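# Lift the crate with both hands and hold it

## Task

Grip the crate between the two hands, raise the whole crate at least three fingers' width above the table, and keep it motionless in the air, touching nothing else at the end. The scene fails if any motor of either hand still shows moving in hand_stopped_by at the finish, or if anything is pushed or knocked off the table.

## Robot and tools

Robot: a humanoid upper body on a stand past the table's -x edge, facing about +x, with two arms, left_arm (its own left, on the +y side) and right_arm (on the -y side). Each ends in a five-finger hand; the left hand mirrors the right.

World frame (used in every result): z = 0 is the table top, +z is up, +x runs across the table away from the robot, so the robot's right is -y. The table's near edge is at x = 0.18 m. The pelvis sits 0.01 to 0.14 m above the table; each shoulder is roughly 0.28 m higher, 0.06 m further in +x, and 0.10 m to its own side. A hand point cannot get more than 0.62 m from its shoulder. The body may be slightly rotated or tilted, and reported hand positions drift from the truth at long reach.

Hand point: a spot 0.05 m in front of the palm, where index pad and thumb tip meet in a pinch. Its own axes: +z along the straightened fingers (fingers reach 0.06 to 0.07 m past it), +y outward from the palm, +x across the palm. On the right hand +x points away from the thumb toward the little finger; on the left hand +x points toward the thumb. A wrist bracket on the little-finger side pokes 0.03 m past the point in +y and 0.11 m across the palm and can collide.

A row is 28 numbers, each in [-1, 1], always sent for both arms: the 14 for left_arm/left_gripper first, then the 14 for right_arm/right_gripper. Per arm the order is dx, dy, dz, rx, ry, rz, little, ring, middle, index, thumb_bend, thumb_turn, force_limit, speed. dx..rz are an offset, not a pose: a target relative to the hand point's pose measured when the action begins, expressed in the hand point's own axes; 1.0 equals 0.6 m or 180 degrees; rx, ry, rz form a single rotation vector. Every row of an action is measured from that same start pose, not from the row before. Per control step the commanded pose is clipped to 70 mm and 16 degrees from where the hand actually is, so large offsets take more than one action; afterwards the arm stops at its last clipped pose, so send the remainder next time.

Hand numbers are absolute targets: +1 open/straight, -1 closed/curled. thumb_turn +1 puts the thumb beside the palm, -1 in front of it facing the fingers. A pinch is about index -0.22, thumb_bend -0.75, thumb_turn -0.57. force_limit maps -1..+1 linearly to about 0..10 N at the fingertip (0..15 N for the two thumb motors) and only stops closing motors. speed maps -1..+1 to near zero..full (full travel in 0.6 s); use -0.9 or lower for a gentle close, since fast fingers overshoot the limit. There is no 'unchanged' value: to keep a hand as is, resend its last eight numbers, or before any were sent, its hand_measured six plus hand_force_limit and hand_speed. A motor only starts when its target changes by 0.01 or more, then runs until it reaches the target or hits force_limit, and locks. With the thumb fully in front, a hand can wrap objects 0.035 to 0.08 m across; turn the thumb before reaching the object.

Tools:
- execute_actions(actions): a list of actions; each action is up to 15 rows, one per 1/30 s step, the last row repeated to fill 15 steps (0.5 s). An empty list just returns the current state and images.
- move(target, speed, blocking): target is one 28-number row, offsets taken from the pose in the latest result that reported one; each hand point follows a straight path there, paths finishing together in 0.5 to 10 s. speed is the top path speed in m/s, 0.002 to 0.5 (default 0.25), rotation capped at twice that in rad/s. Paths do not avoid obstacles or the other arm, and faster contact or a target further past contact means harder pressing. blocking=false returns after 0.5 s while motion continues; then only wait or stop are accepted until a result shows the move ended.
- wait(seconds): 0 to 10 s, arms hold their last command; returns early if a running move ends.
- stop(): brakes a running move; needs stopping room.
- zoom_image(camera, region): camera is cam_high, cam_left_wrist or cam_right_wrist; region [x0, y0, x1, y1] in that image's pixels, at most 504 by 504.
- show_instructions(): shows the reference pages.
- finished_scene(scene): ends the numbered scene (1 to 2) permanently; the goal must already hold.

Results: a state line 'left_arm: … | right_arm: …' with end_effector_position (m) and end_effector_quat_wxyz in the world frame; 'Hand target' lines giving where each arm is now being driven; hand_measured, hand_stopped_by (moving, target, force, stalled, fault), hand_load_n (positive = pushed open), hand_force_limit, hand_speed, six entries each in motor order. A lost grip shows as loads dropping near 0. A move adds a 'move:' line: done, off_target, moving, held or fault, plus limits (paced = pose clipped; held = a check blocked steps, after which the arm may speed up) and each hand point's distance to its target. 'pose unreachable' means the clearance check altered that arm's command. Images come from cam_high (504x504), cam_left_wrist and cam_right_wrist (616x616 fisheye).

Avoid: hard collisions or pressing between the two arms (any part, fingers included); knocking anything off the table; contact torque reaching a joint limit (22.2 N m for shoulder, elbow and wrist roll joints, only 4.45 N m for wrist pitch and yaw, held weight included), which halts that arm for 10 s; long heavy holds that heat motors (MOTOR HOT at 90 °C, arm drops at 120 °C); dropping or slamming the crate. End with every hand motor locked (not moving).

Each tool is called after "Emit:" as name([rows], argument=value, ...), one row to a line, values as JSON.

## Session

Emit:
execute_actions(actions=[])

Scene clock: 0.00 s.
left_arm: end_effector_position=(+0.1478, +0.0845, +0.4031) hand_measured=(+1.000, +1.000, +1.000, +1.000, +1.000, +1.000) hand_load_n=(+0.0, +0.0, +0.0, +0.0, +0.0, +0.0) hand_stopped_by=(target, target, target, target, target, target) hand_force_limit=0.00 hand_speed=-0.80 end_effector_quat_wxyz=(-0.113, +0.001, -0.281, +0.953) | right_arm: end_effector_position=(+0.2459, -0.0789, +0.3784) hand_measured=(+1.000, +1.000, +1.000, +1.000, +1.000, +1.000) hand_load_n=(+0.0, +0.0, +0.0, +0.0, +0.0, +0.0) hand_stopped_by=(target, target, target, target, target, target) hand_force_limit=0.00 hand_speed=-0.80 end_effector_quat_wxyz=(+0.946, -0.143, +0.237, +0.169)
Joint positions: left_arm=[-0.214  0.37   0.301 -0.49  -0.337 -1.098 -0.465] | right_arm=[ 0.013 -0.438 -0.083 -0.418  0.477 -0.883  0.29 ]
Joint velocities: left_arm=[-0.002 -0.006  0.005 -0.011  0.015  0.     0.   ] | right_arm=[ 0.003  0.002 -0.003  0.008  0.     0.     0.   ]
Hand target (left_arm): +0.148, +0.085, +0.403; -0.113, +0.001, -0.281, +0.953
Hand target (right_arm): +0.246, -0.079, +0.378; +0.946, -0.143, +0.237, +0.169
camera_calibration (this result's frames):
cam_left_wrist: T_world_to_cam=[[-0.146056, 0.829767, 0.53866, -0.262964], [-0.872785, 0.148263, -0.465042, 0.310923], [-0.46574, -0.538056, 0.702554, -0.0375985], [0, 0, 0, 1]] pos_world=[0.215451, 0.15187, 0.312655]
cam_right_wrist: T_world_to_cam=[[-0.503637, 0.846735, -0.171433, 0.247537], [-0.853411, -0.51847, -0.0536516, 0.184525], [-0.134312, 0.119282, 0.983734, -0.200954], [0, 0, 0, 1]] pos_world=[0.255154, -0.0899571, 0.250022]

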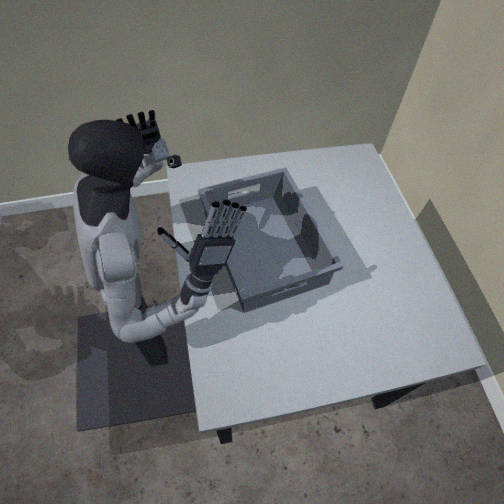

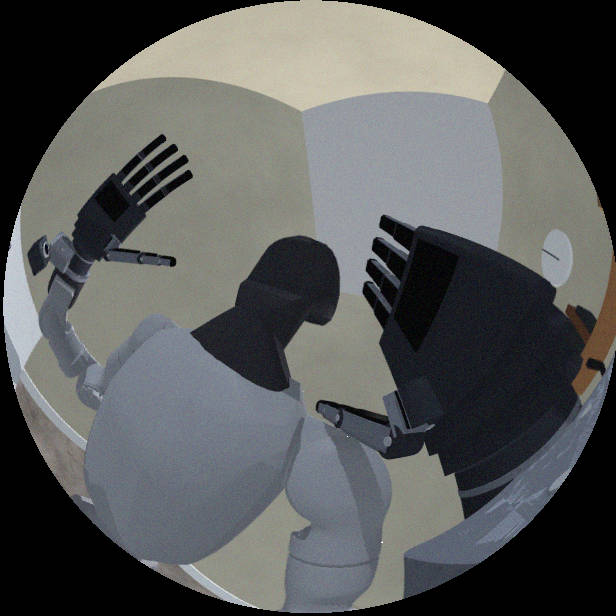

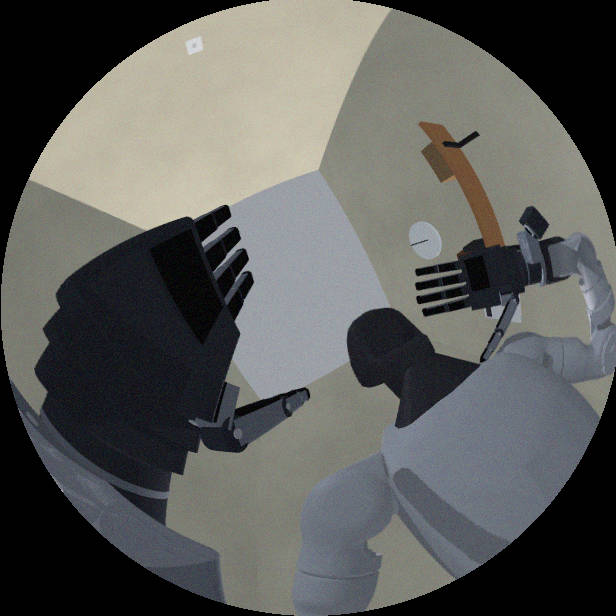

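Emit:
zoom_image(camera="cam_high", region=[170, 150, 370, 350])

Emit:
zoom_image(camera="cam_high", region=[190, 160, 300, 220])

Emit:
zoom_image(camera="cam_high", region=[230, 245, 350, 320])

Region (170, 150, 370, 350) of cam_high's 504x504 image, scaled by 2.520, with more detail than that image has.

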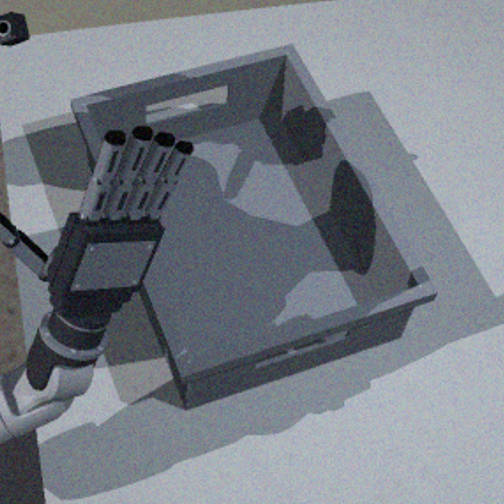

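Region (190, 160, 300, 220) of cam_high's 504x504 image, scaled by 4.582, with more detail than that image has; it fills the top 275 rows of this view, and the rest is white.

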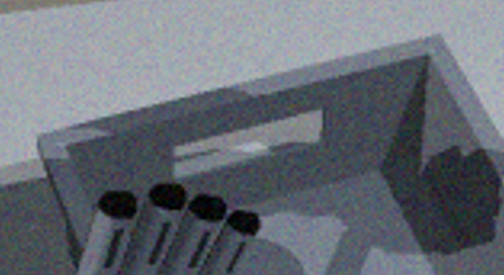

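Region (230, 245, 350, 320) of cam_high's 504x504 image, scaled by 4.200, with more detail than that image has; it fills the top 315 rows of this view, and the rest is white.

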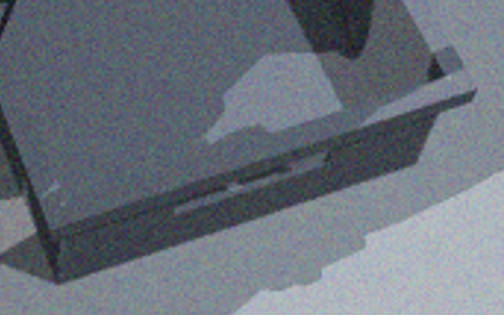

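Emit:
zoom_image(camera="cam_high", region=[190, 175, 232, 217])

Emit:
zoom_image(camera="cam_high", region=[256, 160, 298, 202])

Emit:
zoom_image(camera="cam_high", region=[310, 250, 352, 292])

Emit:
zoom_image(camera="cam_high", region=[225, 278, 267, 320])

Region (190, 175, 232, 217) of cam_high's 504x504 image, scaled by 12.000, with more detail than that image has.

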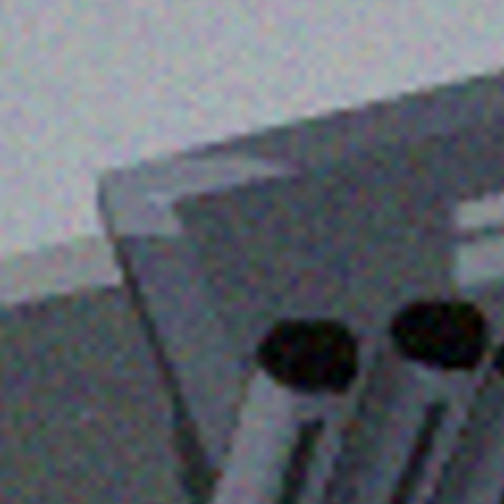

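Region (256, 160, 298, 202) of cam_high's 504x504 image, scaled by 12.000, with more detail than that image has.

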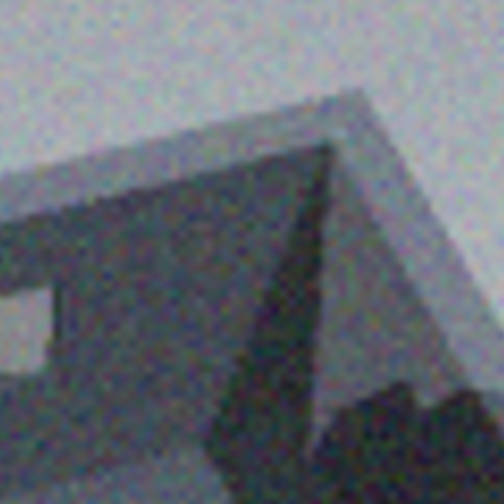

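Region (310, 250, 352, 292) of cam_high's 504x504 image, scaled by 12.000, with more detail than that image has.

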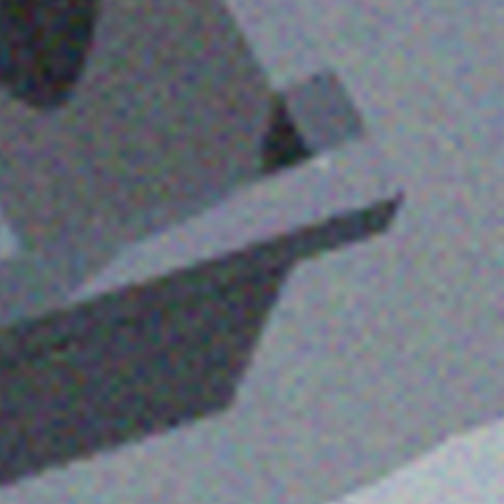

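Region (225, 278, 267, 320) of cam_high's 504x504 image, scaled by 12.000, with more detail than that image has.

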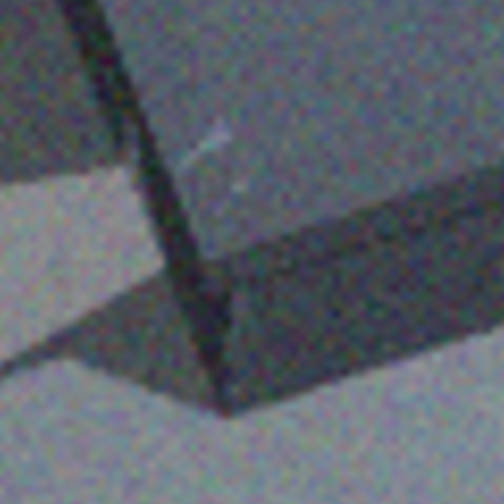

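Emit:
zoom_image(camera="cam_high", region=[150, 140, 192, 182])

Emit:
zoom_image(camera="cam_high", region=[180, 400, 222, 442])

Emit:
zoom_image(camera="cam_high", region=[222, 172, 264, 214])

Emit:
zoom_image(camera="cam_high", region=[268, 268, 310, 310])

Region (150, 140, 192, 182) of cam_high's 504x504 image, scaled by 12.000, with more detail than that image has.

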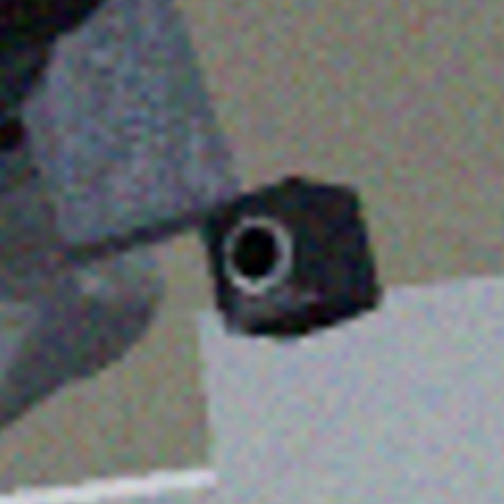

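Region (180, 400, 222, 442) of cam_high's 504x504 image, scaled by 12.000, with more detail than that image has.

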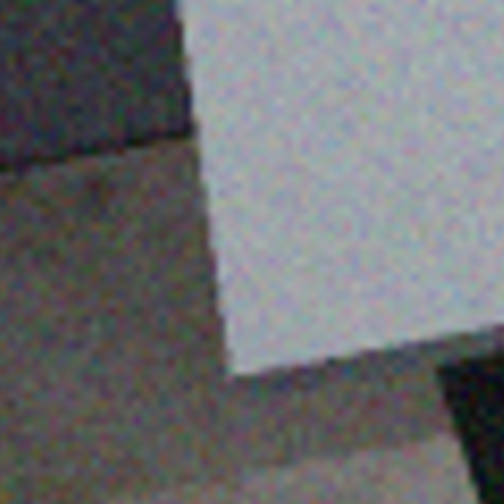

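Region (222, 172, 264, 214) of cam_high's 504x504 image, scaled by 12.000, with more detail than that image has.

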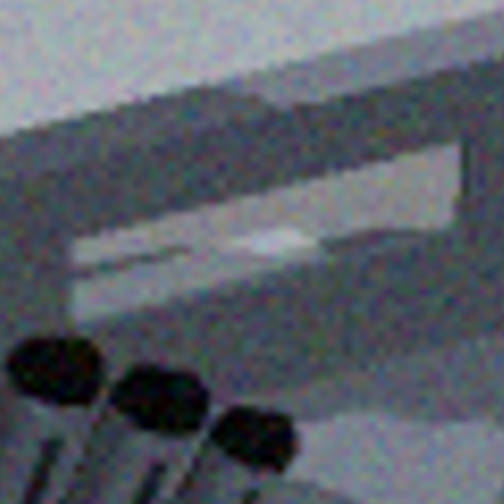

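Region (268, 268, 310, 310) of cam_high's 504x504 image, scaled by 12.000, with more detail than that image has.

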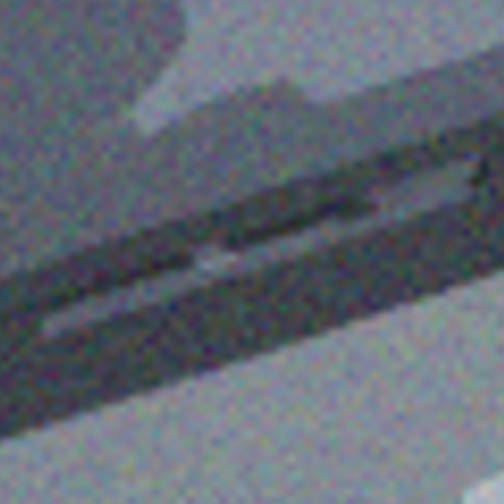

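Emit:
zoom_image(camera="cam_high", region=[350, 125, 392, 167])

Emit:
zoom_image(camera="cam_high", region=[460, 345, 502, 387])

Region (350, 125, 392, 167) of cam_high's 504x504 image, scaled by 12.000, with more detail than that image has.

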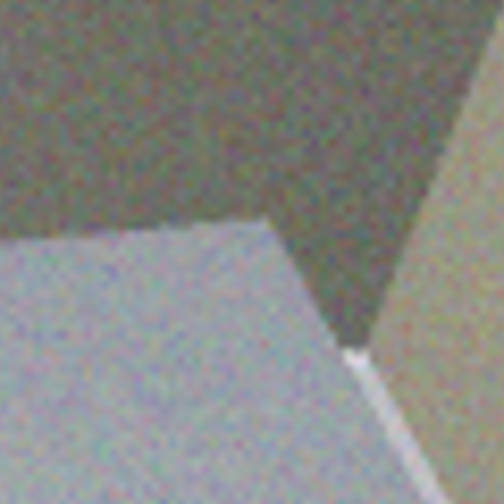

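Region (460, 345, 502, 387) of cam_high's 504x504 image, scaled by 12.000, with more detail than that image has.

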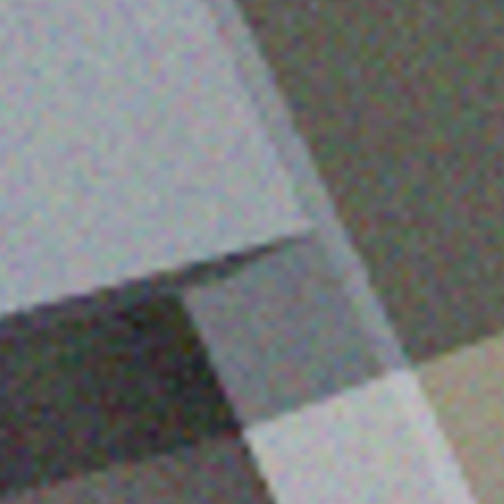

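Emit:
move(target=[-0.3716,-0.0016,-0.4302,0.0299,-0.4854,-0.2058,-0.95,-0.95,-0.95,0.05,0.97,0.85,-0.2,-0.1,0.3321,-0.2214,-0.2061,0.0179,0.3652,0.0763,-0.95,-0.95,-0.95,0.05,0.97,0.85,-0.2,-0.1], speed=0.5)

Scene clock: 122.13 s.
left_arm: end_effector_position=(+0.3468, +0.2640, +0.2016) hand_measured=(-0.950, -0.950, -0.950, +0.050, +0.970, +0.850) hand_load_n=(+0.0, +0.0, +0.0, +0.0, +0.0, +0.0) hand_stopped_by=(target, target, target, target, target, target) hand_force_limit=-0.20 hand_speed=-0.10 end_effector_quat_wxyz=(+0.019, +0.717, -0.086, +0.692) | right_arm: end_effector_position=(+0.4084, -0.1927, +0.1973) hand_measured=(-0.950, -0.950, -0.950, +0.050, +0.970, +0.850) hand_load_n=(+0.0, +0.0, +0.0, +0.0, +0.0, +0.0) hand_stopped_by=(target, target, target, target, target, target) hand_force_limit=-0.20 hand_speed=-0.10 end_effector_quat_wxyz=(+0.639, -0.151, +0.735, +0.171)
Joint positions: left_arm=[-0.024  0.854  0.103  0.164 -0.819 -0.24  -0.477] | right_arm=[ 0.083 -1.095 -0.101  0.191  1.111 -0.175  0.541]
Joint velocities: left_arm=[ 0.     0.012 -0.002  0.012  0.012  0.003 -0.005] | right_arm=[ 0.    -0.006  0.012  0.002 -0.003  0.002  0.003]
Hand target (left_arm): +0.347, +0.264, +0.201; +0.021, +0.718, -0.085, +0.691
Hand target (right_arm): +0.408, -0.192, +0.197; +0.638, -0.150, +0.736, +0.173
Off the commanded pose (left_arm): 0.008 m, 2 deg.
Off the commanded pose (right_arm): 0.006 m, 2 deg.
move: off_target (left_arm, right_arm)
camera_calibration (this result's frames):
cam_left_wrist: T_world_to_cam=[[0.147644, 0.988787, 0.0223775, -0.314012], [-0.490123, 0.0534947, 0.87001, -0.0125512], [0.859058, -0.139419, 0.492526, -0.229149], [0, 0, 0, 1]] pos_world=[0.237062, 0.279215, 0.130808]
cam_right_wrist: T_world_to_cam=[[-0.462586, 0.867405, 0.183363, 0.311921], [-0.336193, -0.362997, 0.869026, -0.108842], [0.820359, 0.340354, 0.459533, -0.231239], [0, 0, 0, 1]] pos_world=[0.297397, -0.231368, 0.143654]

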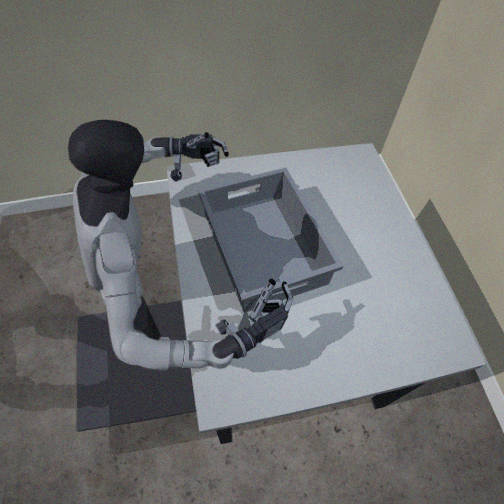

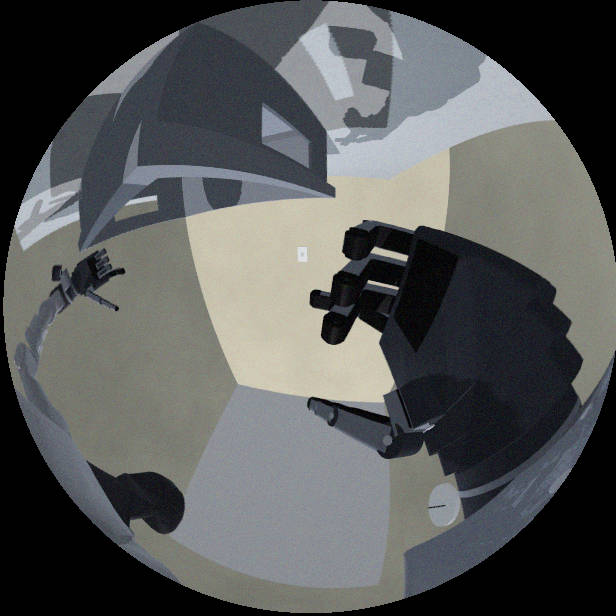

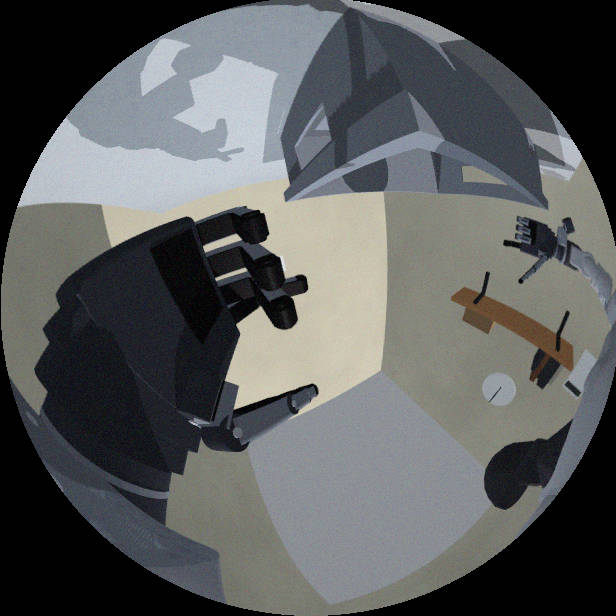

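Emit:
zoom_image(camera="cam_left_wrist", region=[280, 200, 448, 368])

Emit:
zoom_image(camera="cam_high", region=[205, 265, 305, 365])

Region (280, 200, 448, 368) of cam_left_wrist's 616x616 image, scaled by 3.000, with more detail than that image has.

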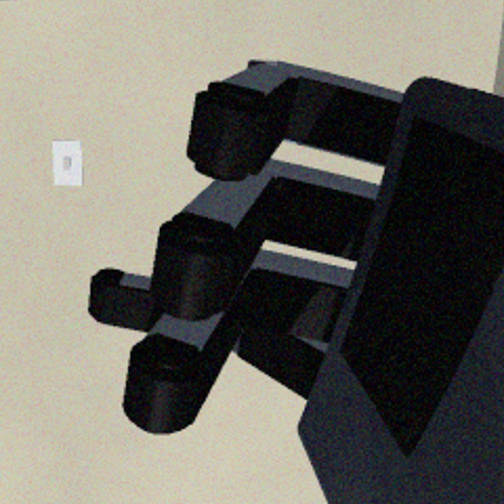

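Region (205, 265, 305, 365) of cam_high's 504x504 image, scaled by 5.040, with more detail than that image has.

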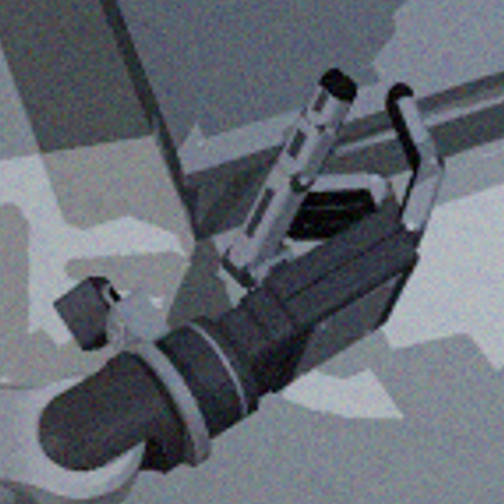

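Emit:
zoom_image(camera="cam_left_wrist", region=[100, 10, 352, 262])

Emit:
zoom_image(camera="cam_right_wrist", region=[260, 0, 512, 252])

Region (100, 10, 352, 262) of cam_left_wrist's 616x616 image, scaled by 2.000, with more detail than that image has.

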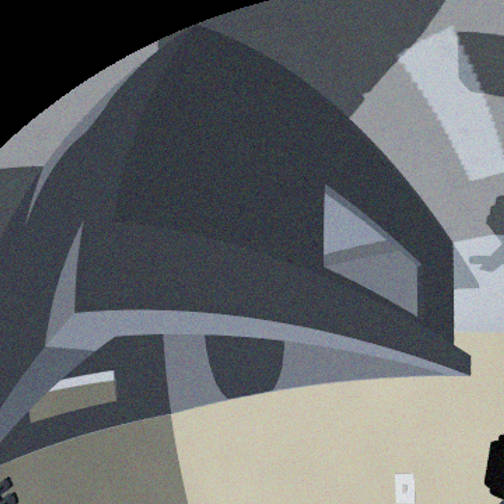

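Region (260, 0, 512, 252) of cam_right_wrist's 616x616 image, scaled by 2.000, with more detail than that image has.

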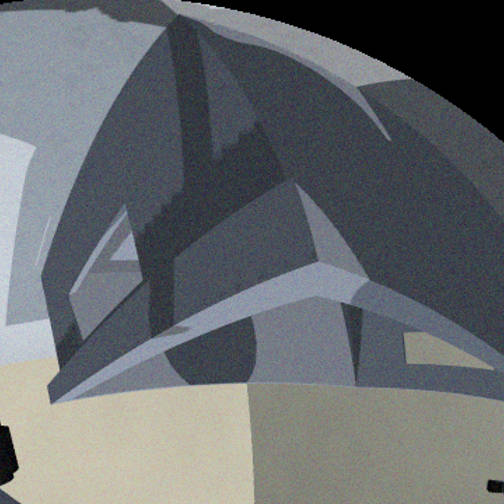

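Emit:
zoom_image(camera="cam_left_wrist", region=[255, 95, 360, 200])

Emit:
zoom_image(camera="cam_right_wrist", region=[265, 100, 370, 205])

Region (255, 95, 360, 200) of cam_left_wrist's 616x616 image, scaled by 4.800, with more detail than that image has.

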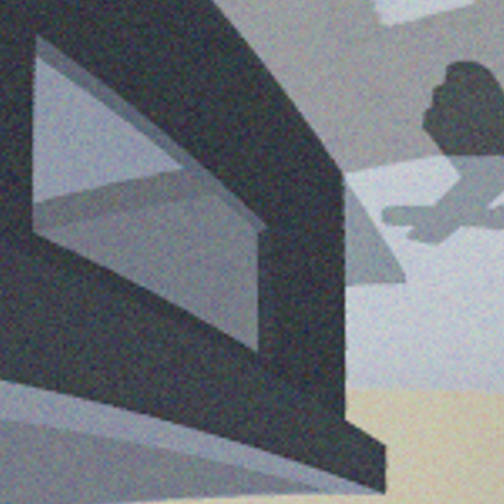

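Region (265, 100, 370, 205) of cam_right_wrist's 616x616 image, scaled by 4.800, with more detail than that image has.

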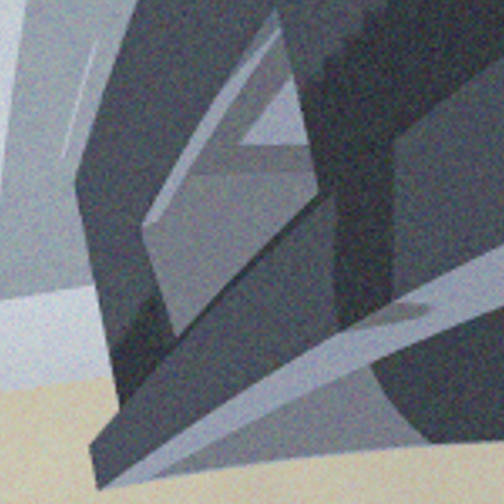

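Emit:
move(target=[-0.2087,0.0003,0.0438,0.0031,-0.1312,-0.055,-1,-1,-1,-0.05,0.97,0.85,-0.2,-0.1,0.1853,-0.0196,0.074,-0.0058,0.1154,0.0139,-1,-1,-1,-0.05,0.97,0.85,-0.2,-0.1], speed=0.25)

Scene clock: 243.40 s.
left_arm: end_effector_position=(+0.3696, +0.2663, +0.0767) hand_measured=(-1.000, -1.000, -1.000, -0.050, +0.970, +0.850) hand_load_n=(+0.0, +0.0, +0.0, +0.0, +0.0, +0.0) hand_stopped_by=(target, target, target, target, target, target) hand_force_limit=-0.20 hand_speed=-0.10 end_effector_quat_wxyz=(+0.066, +0.847, -0.022, +0.526) | right_arm: end_effector_position=(+0.4416, -0.1951, +0.0854) hand_measured=(-1.000, -1.000, -1.000, -0.050, +0.970, +0.850) hand_load_n=(+0.0, +0.0, +0.0, +0.0, +0.0, +0.0) hand_stopped_by=(target, target, target, target, target, target) hand_force_limit=-0.20 hand_speed=-0.10 end_effector_quat_wxyz=(+0.497, -0.159, +0.839, +0.154)
Joint positions: left_arm=[-0.278  0.788 -0.138  0.528 -0.774  0.021 -0.493] | right_arm=[-0.376 -1.     0.234  0.721  0.904 -0.001  0.666]
Joint velocities: left_arm=[ 0.012 -0.008  0.002  0.009  0.     0.    -0.003] | right_arm=[-0.014  0.003  0.012  0.02   0.008 -0.011  0.013]
Hand target (left_arm): +0.370, +0.265, +0.076; +0.066, +0.848, -0.025, +0.526
Hand target (right_arm): +0.441, -0.194, +0.085; +0.496, -0.163, +0.839, +0.154
Off the commanded pose (left_arm): 0.006 m, 1 deg.
Off the commanded pose (right_arm): 0.013 m, 2 deg.
move: off_target (left_arm, right_arm)
camera_calibration (this result's frames):
cam_left_wrist: T_world_to_cam=[[0.0746452, 0.985708, -0.151021, -0.275775], [-0.0873781, 0.157326, 0.983673, -0.0780958], [0.993375, -0.0602305, 0.097873, -0.227403], [0, 0, 0, 1]] pos_world=[0.239658, 0.270424, 0.0574294]
cam_right_wrist: T_world_to_cam=[[-0.400848, 0.887289, 0.22812, 0.322675], [-0.0225873, -0.258496, 0.965748, -0.127709], [0.915866, 0.381965, 0.123659, -0.211557], [0, 0, 0, 1]] pos_world=[0.320217, -0.238511, 0.0758867]

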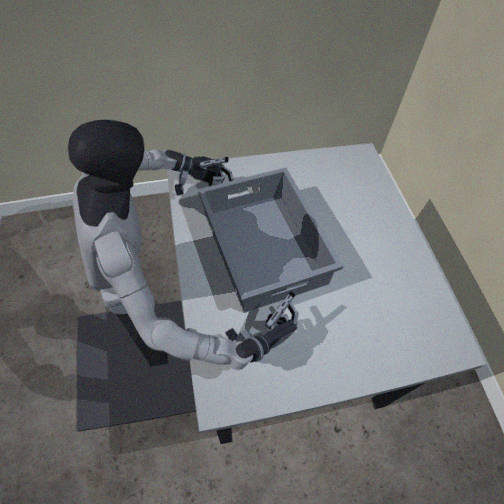

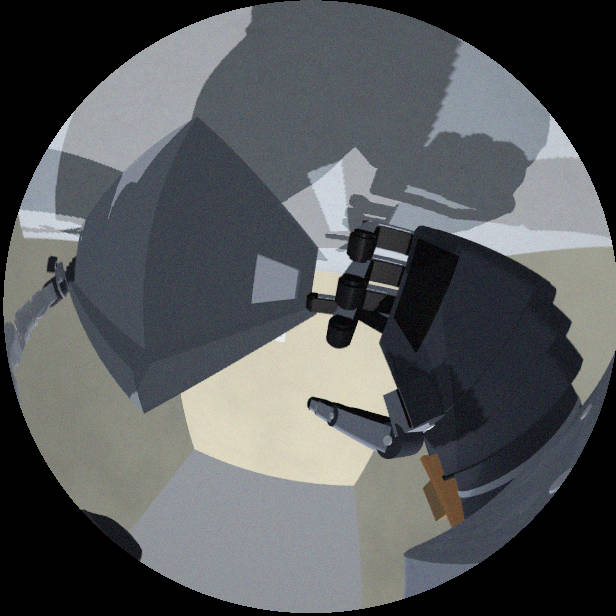

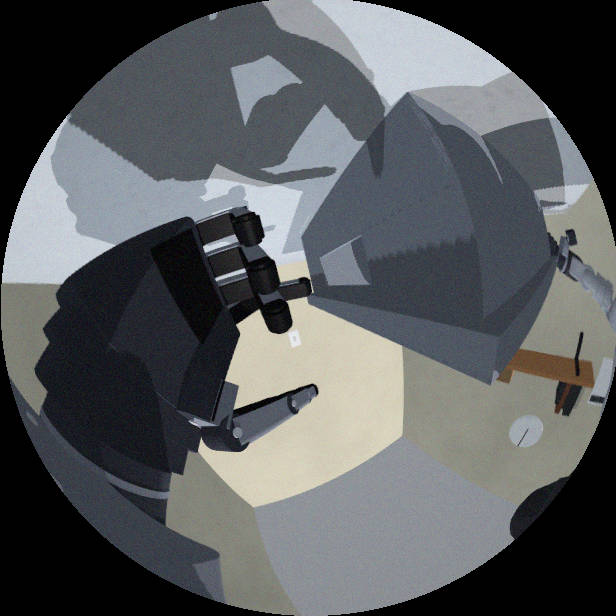

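Emit:
zoom_image(camera="cam_left_wrist", region=[240, 235, 345, 340])

Emit:
zoom_image(camera="cam_right_wrist", region=[280, 220, 385, 325])

Region (240, 235, 345, 340) of cam_left_wrist's 616x616 image, scaled by 4.800, with more detail than that image has.

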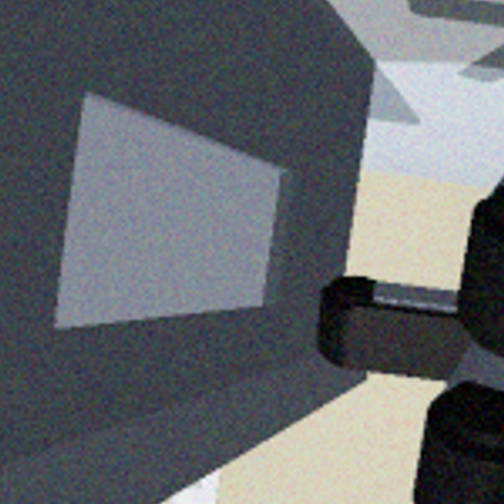

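Region (280, 220, 385, 325) of cam_right_wrist's 616x616 image, scaled by 4.800, with more detail than that image has.

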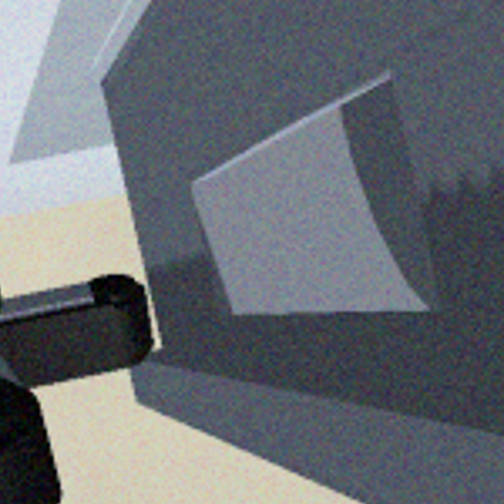

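Emit:
execute_actions([
  [[0,0.0007,0.0011,0,0,0,-1,-1,-1,-0.05,0.97,0.85,-0.2,-0.1,0,0.0008,0.0011,-0.0002,0,-0.0001,-1,-1,-1,-0.05,0.97,0.85,-0.2,-0.1],[0.0001,0.0025,0.0043,0,0,0,-1,-1,-1,-0.05,0.97,0.85,-0.2,-0.1,-0.0002,0.0029,0.0041,-0.0006,0.0001,-0.0003,-1,-1,-1,-0.05,0.97,0.85,-0.2,-0.1],[0.0001,0.0053,0.009,0,0,0,-1,-1,-1,-0.05,0.97,0.85,-0.2,-0.1,-0.0003,0.006,0.0086,-0.0014,0.0001,-0.0007,-1,-1,-1,-0.05,0.97,0.85,-0.2,-0.1],[0.0002,0.0087,0.0148,0,0,0,-1,-1,-1,-0.05,0.97,0.85,-0.2,-0.1,-0.0006,0.0099,0.0142,-0.0022,0.0002,-0.0011,-1,-1,-1,-0.05,0.97,0.85,-0.2,-0.1],[0.0003,0.0126,0.0213,0,0,0,-1,-1,-1,-0.05,0.97,0.85,-0.2,-0.1,-0.0008,0.0142,0.0203,-0.0032,0.0003,-0.0016,-1,-1,-1,-0.05,0.97,0.85,-0.2,-0.1],[0.0005,0.0165,0.028,0,0,0,-1,-1,-1,-0.05,0.97,0.85,-0.2,-0.1,-0.0011,0.0187,0.0268,-0.0042,0.0005,-0.0022,-1,-1,-1,-0.05,0.97,0.85,-0.2,-0.1],[0.0006,0.0204,0.0345,0,0,0,-1,-1,-1,-0.05,0.97,0.85,-0.2,-0.1,-0.0013,0.023,0.0329,-0.0052,0.0006,-0.0027,-1,-1,-1,-0.05,0.97,0.85,-0.2,-0.1],[0.0007,0.0238,0.0403,0,0,0,-1,-1,-1,-0.05,0.97,0.85,-0.2,-0.1,-0.0016,0.0269,0.0385,-0.006,0.0007,-0.0031,-1,-1,-1,-0.05,0.97,0.85,-0.2,-0.1],[0.0007,0.0266,0.045,0,0,0,-1,-1,-1,-0.05,0.97,0.85,-0.2,-0.1,-0.0017,0.03,0.043,-0.0068,0.0007,-0.0035,-1,-1,-1,-0.05,0.97,0.85,-0.2,-0.1],[0.0008,0.0284,0.0482,0,0,0,-1,-1,-1,-0.05,0.97,0.85,-0.2,-0.1,-0.0019,0.0321,0.046,-0.0072,0.0008,-0.0037,-1,-1,-1,-0.05,0.97,0.85,-0.2,-0.1],[0.0008,0.0291,0.0493,0,0,0,-1,-1,-1,-0.05,0.97,0.85,-0.2,-0.1,-0.0019,0.0329,0.0471,-0.0074,0.0008,-0.0038,-1,-1,-1,-0.05,0.97,0.85,-0.2,-0.1]],
])

Scene clock: 363.90 s.
left_arm: end_effector_position=(+0.3952, +0.2414, +0.0676) hand_measured=(-1.000, -1.000, -1.000, -0.050, +0.970, +0.850) hand_load_n=(+0.0, +0.0, +0.0, +0.0, +0.0, +0.0) hand_stopped_by=(target, target, target, target, target, target) hand_force_limit=-0.20 hand_speed=-0.10 end_effector_quat_wxyz=(+0.072, +0.846, -0.022, +0.528) | right_arm: end_effector_position=(+0.4578, -0.1667, +0.0769) hand_measured=(-1.000, -1.000, -1.000, -0.050, +0.970, +0.850) hand_load_n=(+0.0, +0.0, +0.0, +0.0, +0.0, +0.0) hand_stopped_by=(target, target, target, target, target, target) hand_force_limit=-0.20 hand_speed=-0.10 end_effector_quat_wxyz=(+0.497, -0.167, +0.836, +0.161)
Joint positions: left_arm=[-0.393  0.698 -0.198  0.597 -0.726  0.025 -0.438] | right_arm=[-0.497 -0.912  0.296  0.792  0.847 -0.004  0.634]
Joint velocities: left_arm=[-0.017 -0.002  0.009  0.086 -0.008 -0.004  0.002] | right_arm=[ 0.006 -0.002  0.009  0.112 -0.005 -0.033  0.   ]
Hand target (left_arm): +0.395, +0.243, +0.066; +0.067, +0.848, -0.023, +0.525
Hand target (right_arm): +0.457, -0.168, +0.075; +0.496, -0.170, +0.837, +0.159
Off the commanded pose (left_arm): 0.004 m, 1 deg.
Off the commanded pose (right_arm): 0.003 m, 1 deg.
camera_calibration (this result's frames):
cam_left_wrist: T_world_to_cam=[[0.0817833, 0.983559, -0.161005, -0.256138], [-0.0891125, 0.168116, 0.981731, -0.0647514], [0.992658, -0.0659416, 0.101397, -0.251975], [0, 0, 0, 1]] pos_world=[0.265303, 0.246197, 0.0478783]
cam_right_wrist: T_world_to_cam=[[-0.420111, 0.877407, 0.231654, 0.312798], [-0.0212694, -0.264724, 0.96409, -0.113301], [0.907223, 0.400098, 0.129875, -0.229703], [0, 0, 0, 1]] pos_world=[0.337392, -0.212541, 0.0666044]

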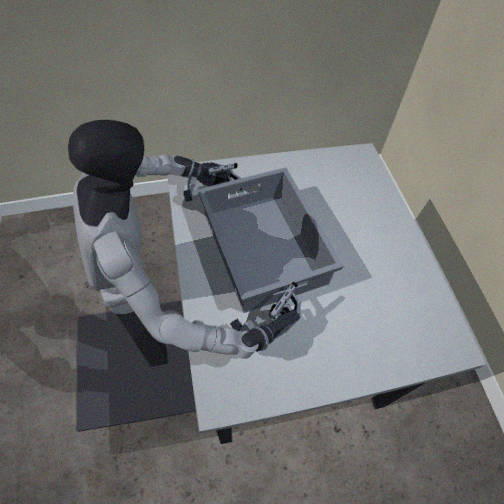

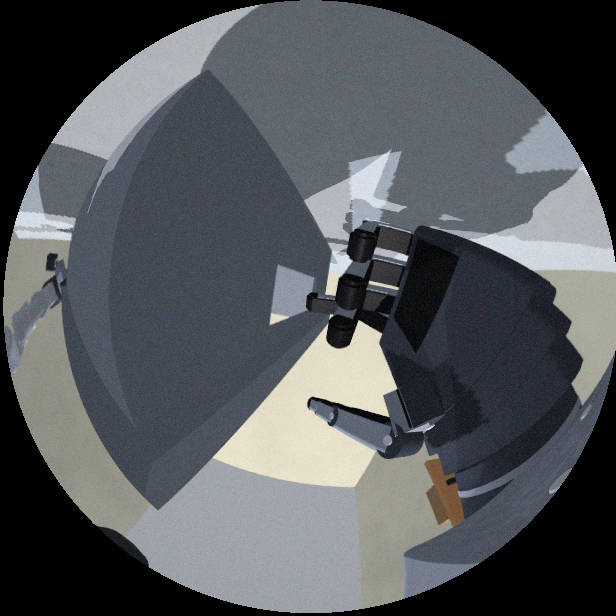

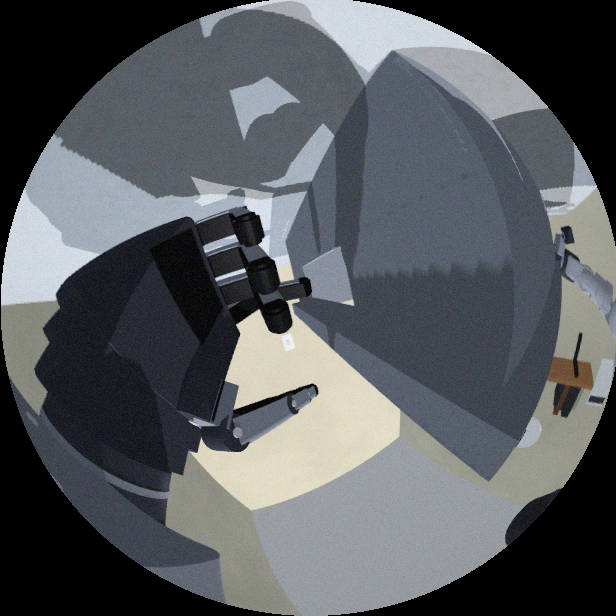

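Emit:
execute_actions(actions=[])

Scene clock: 385.57 s.
left_arm: end_effector_position=(+0.3949, +0.2423, +0.0666) hand_measured=(-1.000, -1.000, -1.000, -0.050, +0.970, +0.850) hand_load_n=(+0.0, +0.0, +0.0, +0.0, +0.0, +0.0) hand_stopped_by=(target, target, target, target, target, target) hand_force_limit=-0.20 hand_speed=-0.10 end_effector_quat_wxyz=(+0.071, +0.847, -0.021, +0.526) | right_arm: end_effector_position=(+0.4577, -0.1679, +0.0760) hand_measured=(-1.000, -1.000, -1.000, -0.050, +0.970, +0.850) hand_load_n=(+0.0, +0.0, +0.0, +0.0, +0.0, +0.0) hand_stopped_by=(target, target, target, target, target, target) hand_force_limit=-0.20 hand_speed=-0.10 end_effector_quat_wxyz=(+0.497, -0.166, +0.837, +0.160)
Joint positions: left_arm=[-0.393  0.698 -0.198  0.6   -0.725  0.025 -0.438] | right_arm=[-0.497 -0.912  0.296  0.797  0.847 -0.005  0.634]
Joint velocities: left_arm=[ 0.003 -0.003  0.015  0.005 -0.005  0.     0.   ] | right_arm=[ 0.003 -0.012 -0.003 -0.002  0.006  0.     0.   ]
Hand target (left_arm): +0.395, +0.243, +0.066; +0.067, +0.848, -0.023, +0.525
Hand target (right_arm): +0.457, -0.168, +0.075; +0.496, -0.170, +0.837, +0.159
Off the commanded pose (left_arm): 0.003 m, 1 deg.
Off the commanded pose (right_arm): 0.003 m, 1 deg.
camera_calibration (this result's frames):
cam_left_wrist: T_world_to_cam=[[0.0789846, 0.983901, -0.160312, -0.256152], [-0.0867534, 0.166988, 0.982135, -0.0646571], [0.993094, -0.063666, 0.0985463, -0.252043], [0, 0, 0, 1]] pos_world=[0.264925, 0.246778, 0.0472758]
cam_right_wrist: T_world_to_cam=[[-0.417168, 0.879012, 0.230889, 0.312991], [-0.0199738, -0.262857, 0.964628, -0.11306], [0.90861, 0.3978, 0.127213, -0.229836], [0, 0, 0, 1]] pos_world=[0.337143, -0.213412, 0.066033]

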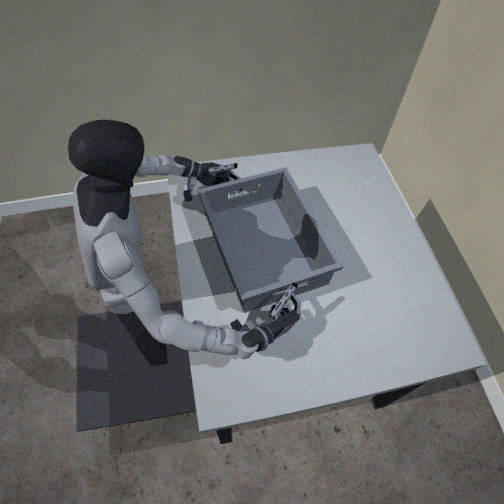

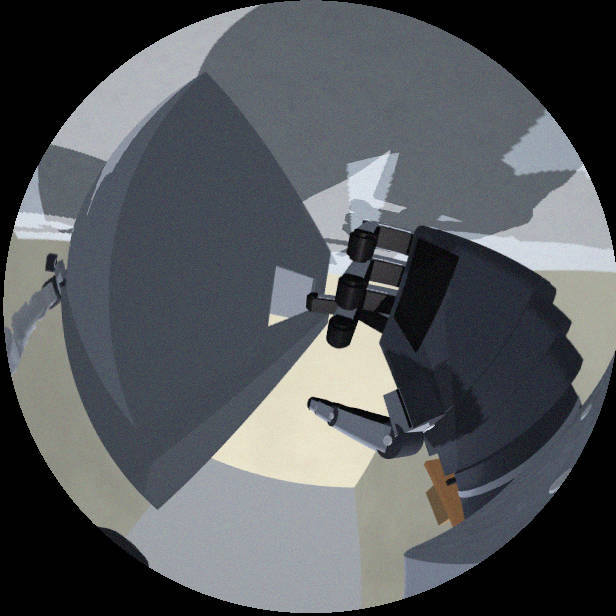

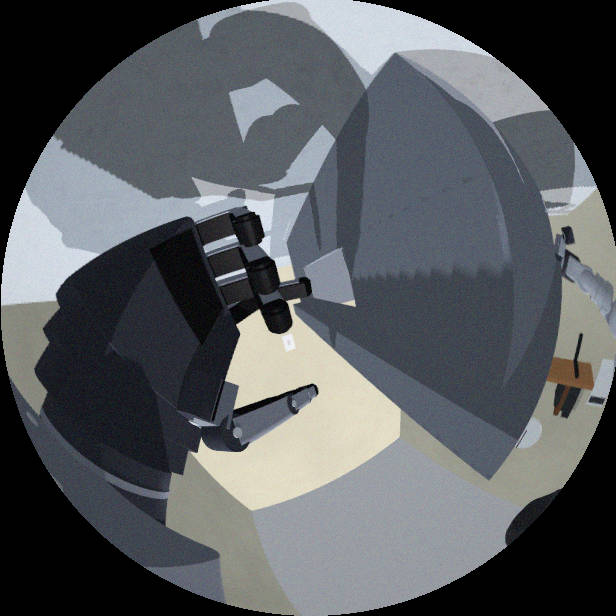

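Emit:
execute_actions([
  [
[0.0000,0.0011,0.0003,0,0,0,-1,-1,-1,-0.05,0.97,0.85,-0.2,-0.1, -0.0001,0.0013,0.0004,0,0,0,-1,-1,-1,-0.05,0.97,0.85,-0.2,-0.1],
[0.0001,0.0043,0.0013,0,0,0,-1,-1,-1,-0.05,0.97,0.85,-0.2,-0.1, -0.0002,0.0047,0.0015,0,0,0,-1,-1,-1,-0.05,0.97,0.85,-0.2,-0.1],
[0.0003,0.0090,0.0027,0,0,0,-1,-1,-1,-0.05,0.97,0.85,-0.2,-0.1, -0.0005,0.0099,0.0031,0,0,0,-1,-1,-1,-0.05,0.97,0.85,-0.2,-0.1],
[0.0005,0.0149,0.0044,0,0,0,-1,-1,-1,-0.05,0.97,0.85,-0.2,-0.1, -0.0008,0.0165,0.0052,0,0,0,-1,-1,-1,-0.05,0.97,0.85,-0.2,-0.1],
[0.0008,0.0216,0.0064,0,0,0,-1,-1,-1,-0.05,0.97,0.85,-0.2,-0.1, -0.0011,0.0239,0.0076,0,0,0,-1,-1,-1,-0.05,0.97,0.85,-0.2,-0.1],
[0.0010,0.0288,0.0085,0,0,0,-1,-1,-1,-0.05,0.97,0.85,-0.2,-0.1, -0.0015,0.0318,0.0101,0,0,0,-1,-1,-1,-0.05,0.97,0.85,-0.2,-0.1],
[0.0012,0.0359,0.0106,0,0,0,-1,-1,-1,-0.05,0.97,0.85,-0.2,-0.1, -0.0019,0.0396,0.0125,0,0,0,-1,-1,-1,-0.05,0.97,0.85,-0.2,-0.1],
[0.0015,0.0426,0.0126,0,0,0,-1,-1,-1,-0.05,0.97,0.85,-0.2,-0.1, -0.0022,0.0470,0.0149,0,0,0,-1,-1,-1,-0.05,0.97,0.85,-0.2,-0.1],
[0.0017,0.0485,0.0143,0,0,0,-1,-1,-1,-0.05,0.97,0.85,-0.2,-0.1, -0.0025,0.0536,0.0170,0,0,0,-1,-1,-1,-0.05,0.97,0.85,-0.2,-0.1],
[0.0019,0.0532,0.0157,0,0,0,-1,-1,-1,-0.05,0.97,0.85,-0.2,-0.1, -0.0028,0.0588,0.0186,0,0,0,-1,-1,-1,-0.05,0.97,0.85,-0.2,-0.1],
[0.0020,0.0564,0.0167,0,0,0,-1,-1,-1,-0.05,0.97,0.85,-0.2,-0.1, -0.0029,0.0622,0.0197,0,0,0,-1,-1,-1,-0.05,0.97,0.85,-0.2,-0.1],
[0.0020,0.0575,0.0170,0,0,0,-1,-1,-1,-0.05,0.97,0.85,-0.2,-0.1, -0.0030,0.0635,0.0201,0,0,0,-1,-1,-1,-0.05,0.97,0.85,-0.2,-0.1]
],
])

Scene clock: 434.20 s.
left_arm: end_effector_position=(+0.4029, +0.2093, +0.0694) hand_measured=(-1.000, -1.000, -1.000, -0.050, +0.970, +0.850) hand_load_n=(+0.0, +0.0, -0.5, +0.0, +0.0, +0.0) hand_stopped_by=(target, target, target, target, target, target) hand_force_limit=-0.20 hand_speed=-0.10 end_effector_quat_wxyz=(+0.070, +0.844, -0.019, +0.531) | right_arm: end_effector_position=(+0.4508, -0.1274, +0.0742) hand_measured=(-1.000, -1.000, -1.000, -0.050, +0.970, +0.850) hand_load_n=(+0.0, +0.0, -1.0, +0.0, +0.0, +0.0) hand_stopped_by=(target, target, target, target, target, target) hand_force_limit=-0.20 hand_speed=-0.10 end_effector_quat_wxyz=(+0.495, -0.169, +0.837, +0.162)
Joint positions: left_arm=[-0.362  0.656 -0.237  0.421 -0.725  0.092 -0.276] | right_arm=[-0.404 -0.896  0.304  0.499  0.86   0.094  0.419]
Joint velocities: left_arm=[ 0.006 -0.011 -0.012 -0.032  0.014  0.032  0.058] | right_arm=[ 0.048 -0.017  0.    -0.12  -0.025  0.089 -0.113]
Hand target (left_arm): +0.402, +0.208, +0.068; +0.069, +0.846, -0.021, +0.528
Hand target (right_arm): +0.450, -0.126, +0.074; +0.493, -0.167, +0.838, +0.163
Off the commanded pose (left_arm): 0.004 m, 1 deg.
Off the commanded pose (right_arm): 0.002 m, 0 deg.
camera_calibration (this result's frames):
cam_left_wrist: T_world_to_cam=[[0.0748508, 0.984057, -0.161338, -0.222233], [-0.0973338, 0.168229, 0.980931, -0.0571184], [0.992433, -0.0577198, 0.108374, -0.264051], [0, 0, 0, 1]] pos_world=[0.273128, 0.213057, 0.0487909]
cam_right_wrist: T_world_to_cam=[[-0.42246, 0.876386, 0.231245, 0.276973], [-0.0151345, -0.261914, 0.964972, -0.102884], [0.906255, 0.404163, 0.123912, -0.237387], [0, 0, 0, 1]] pos_world=[0.330586, -0.173739, 0.0646469]

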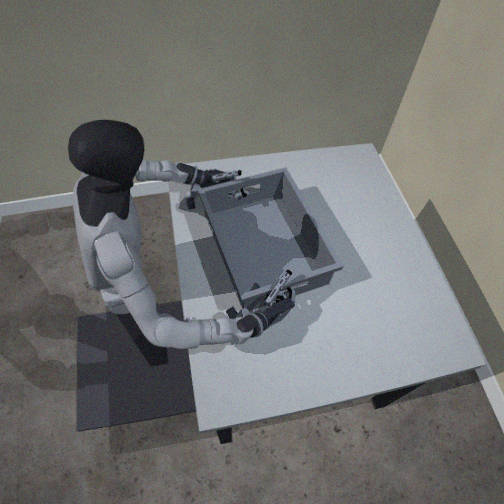

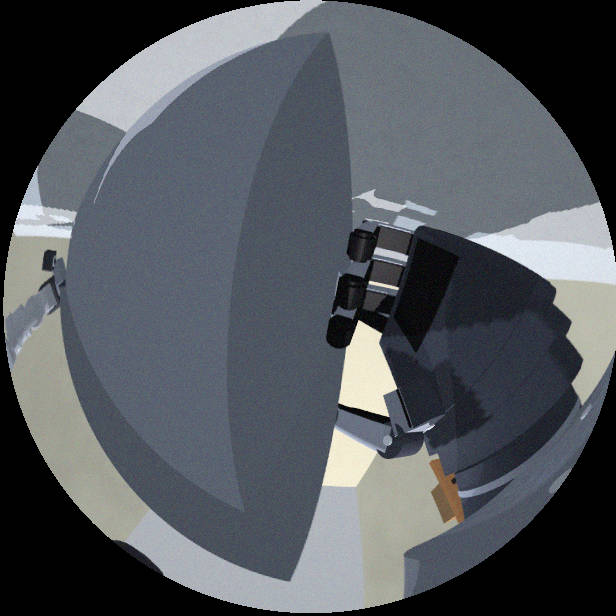

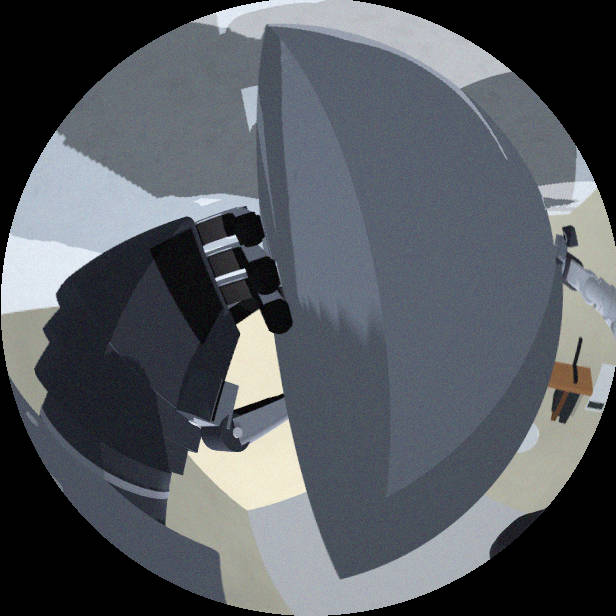

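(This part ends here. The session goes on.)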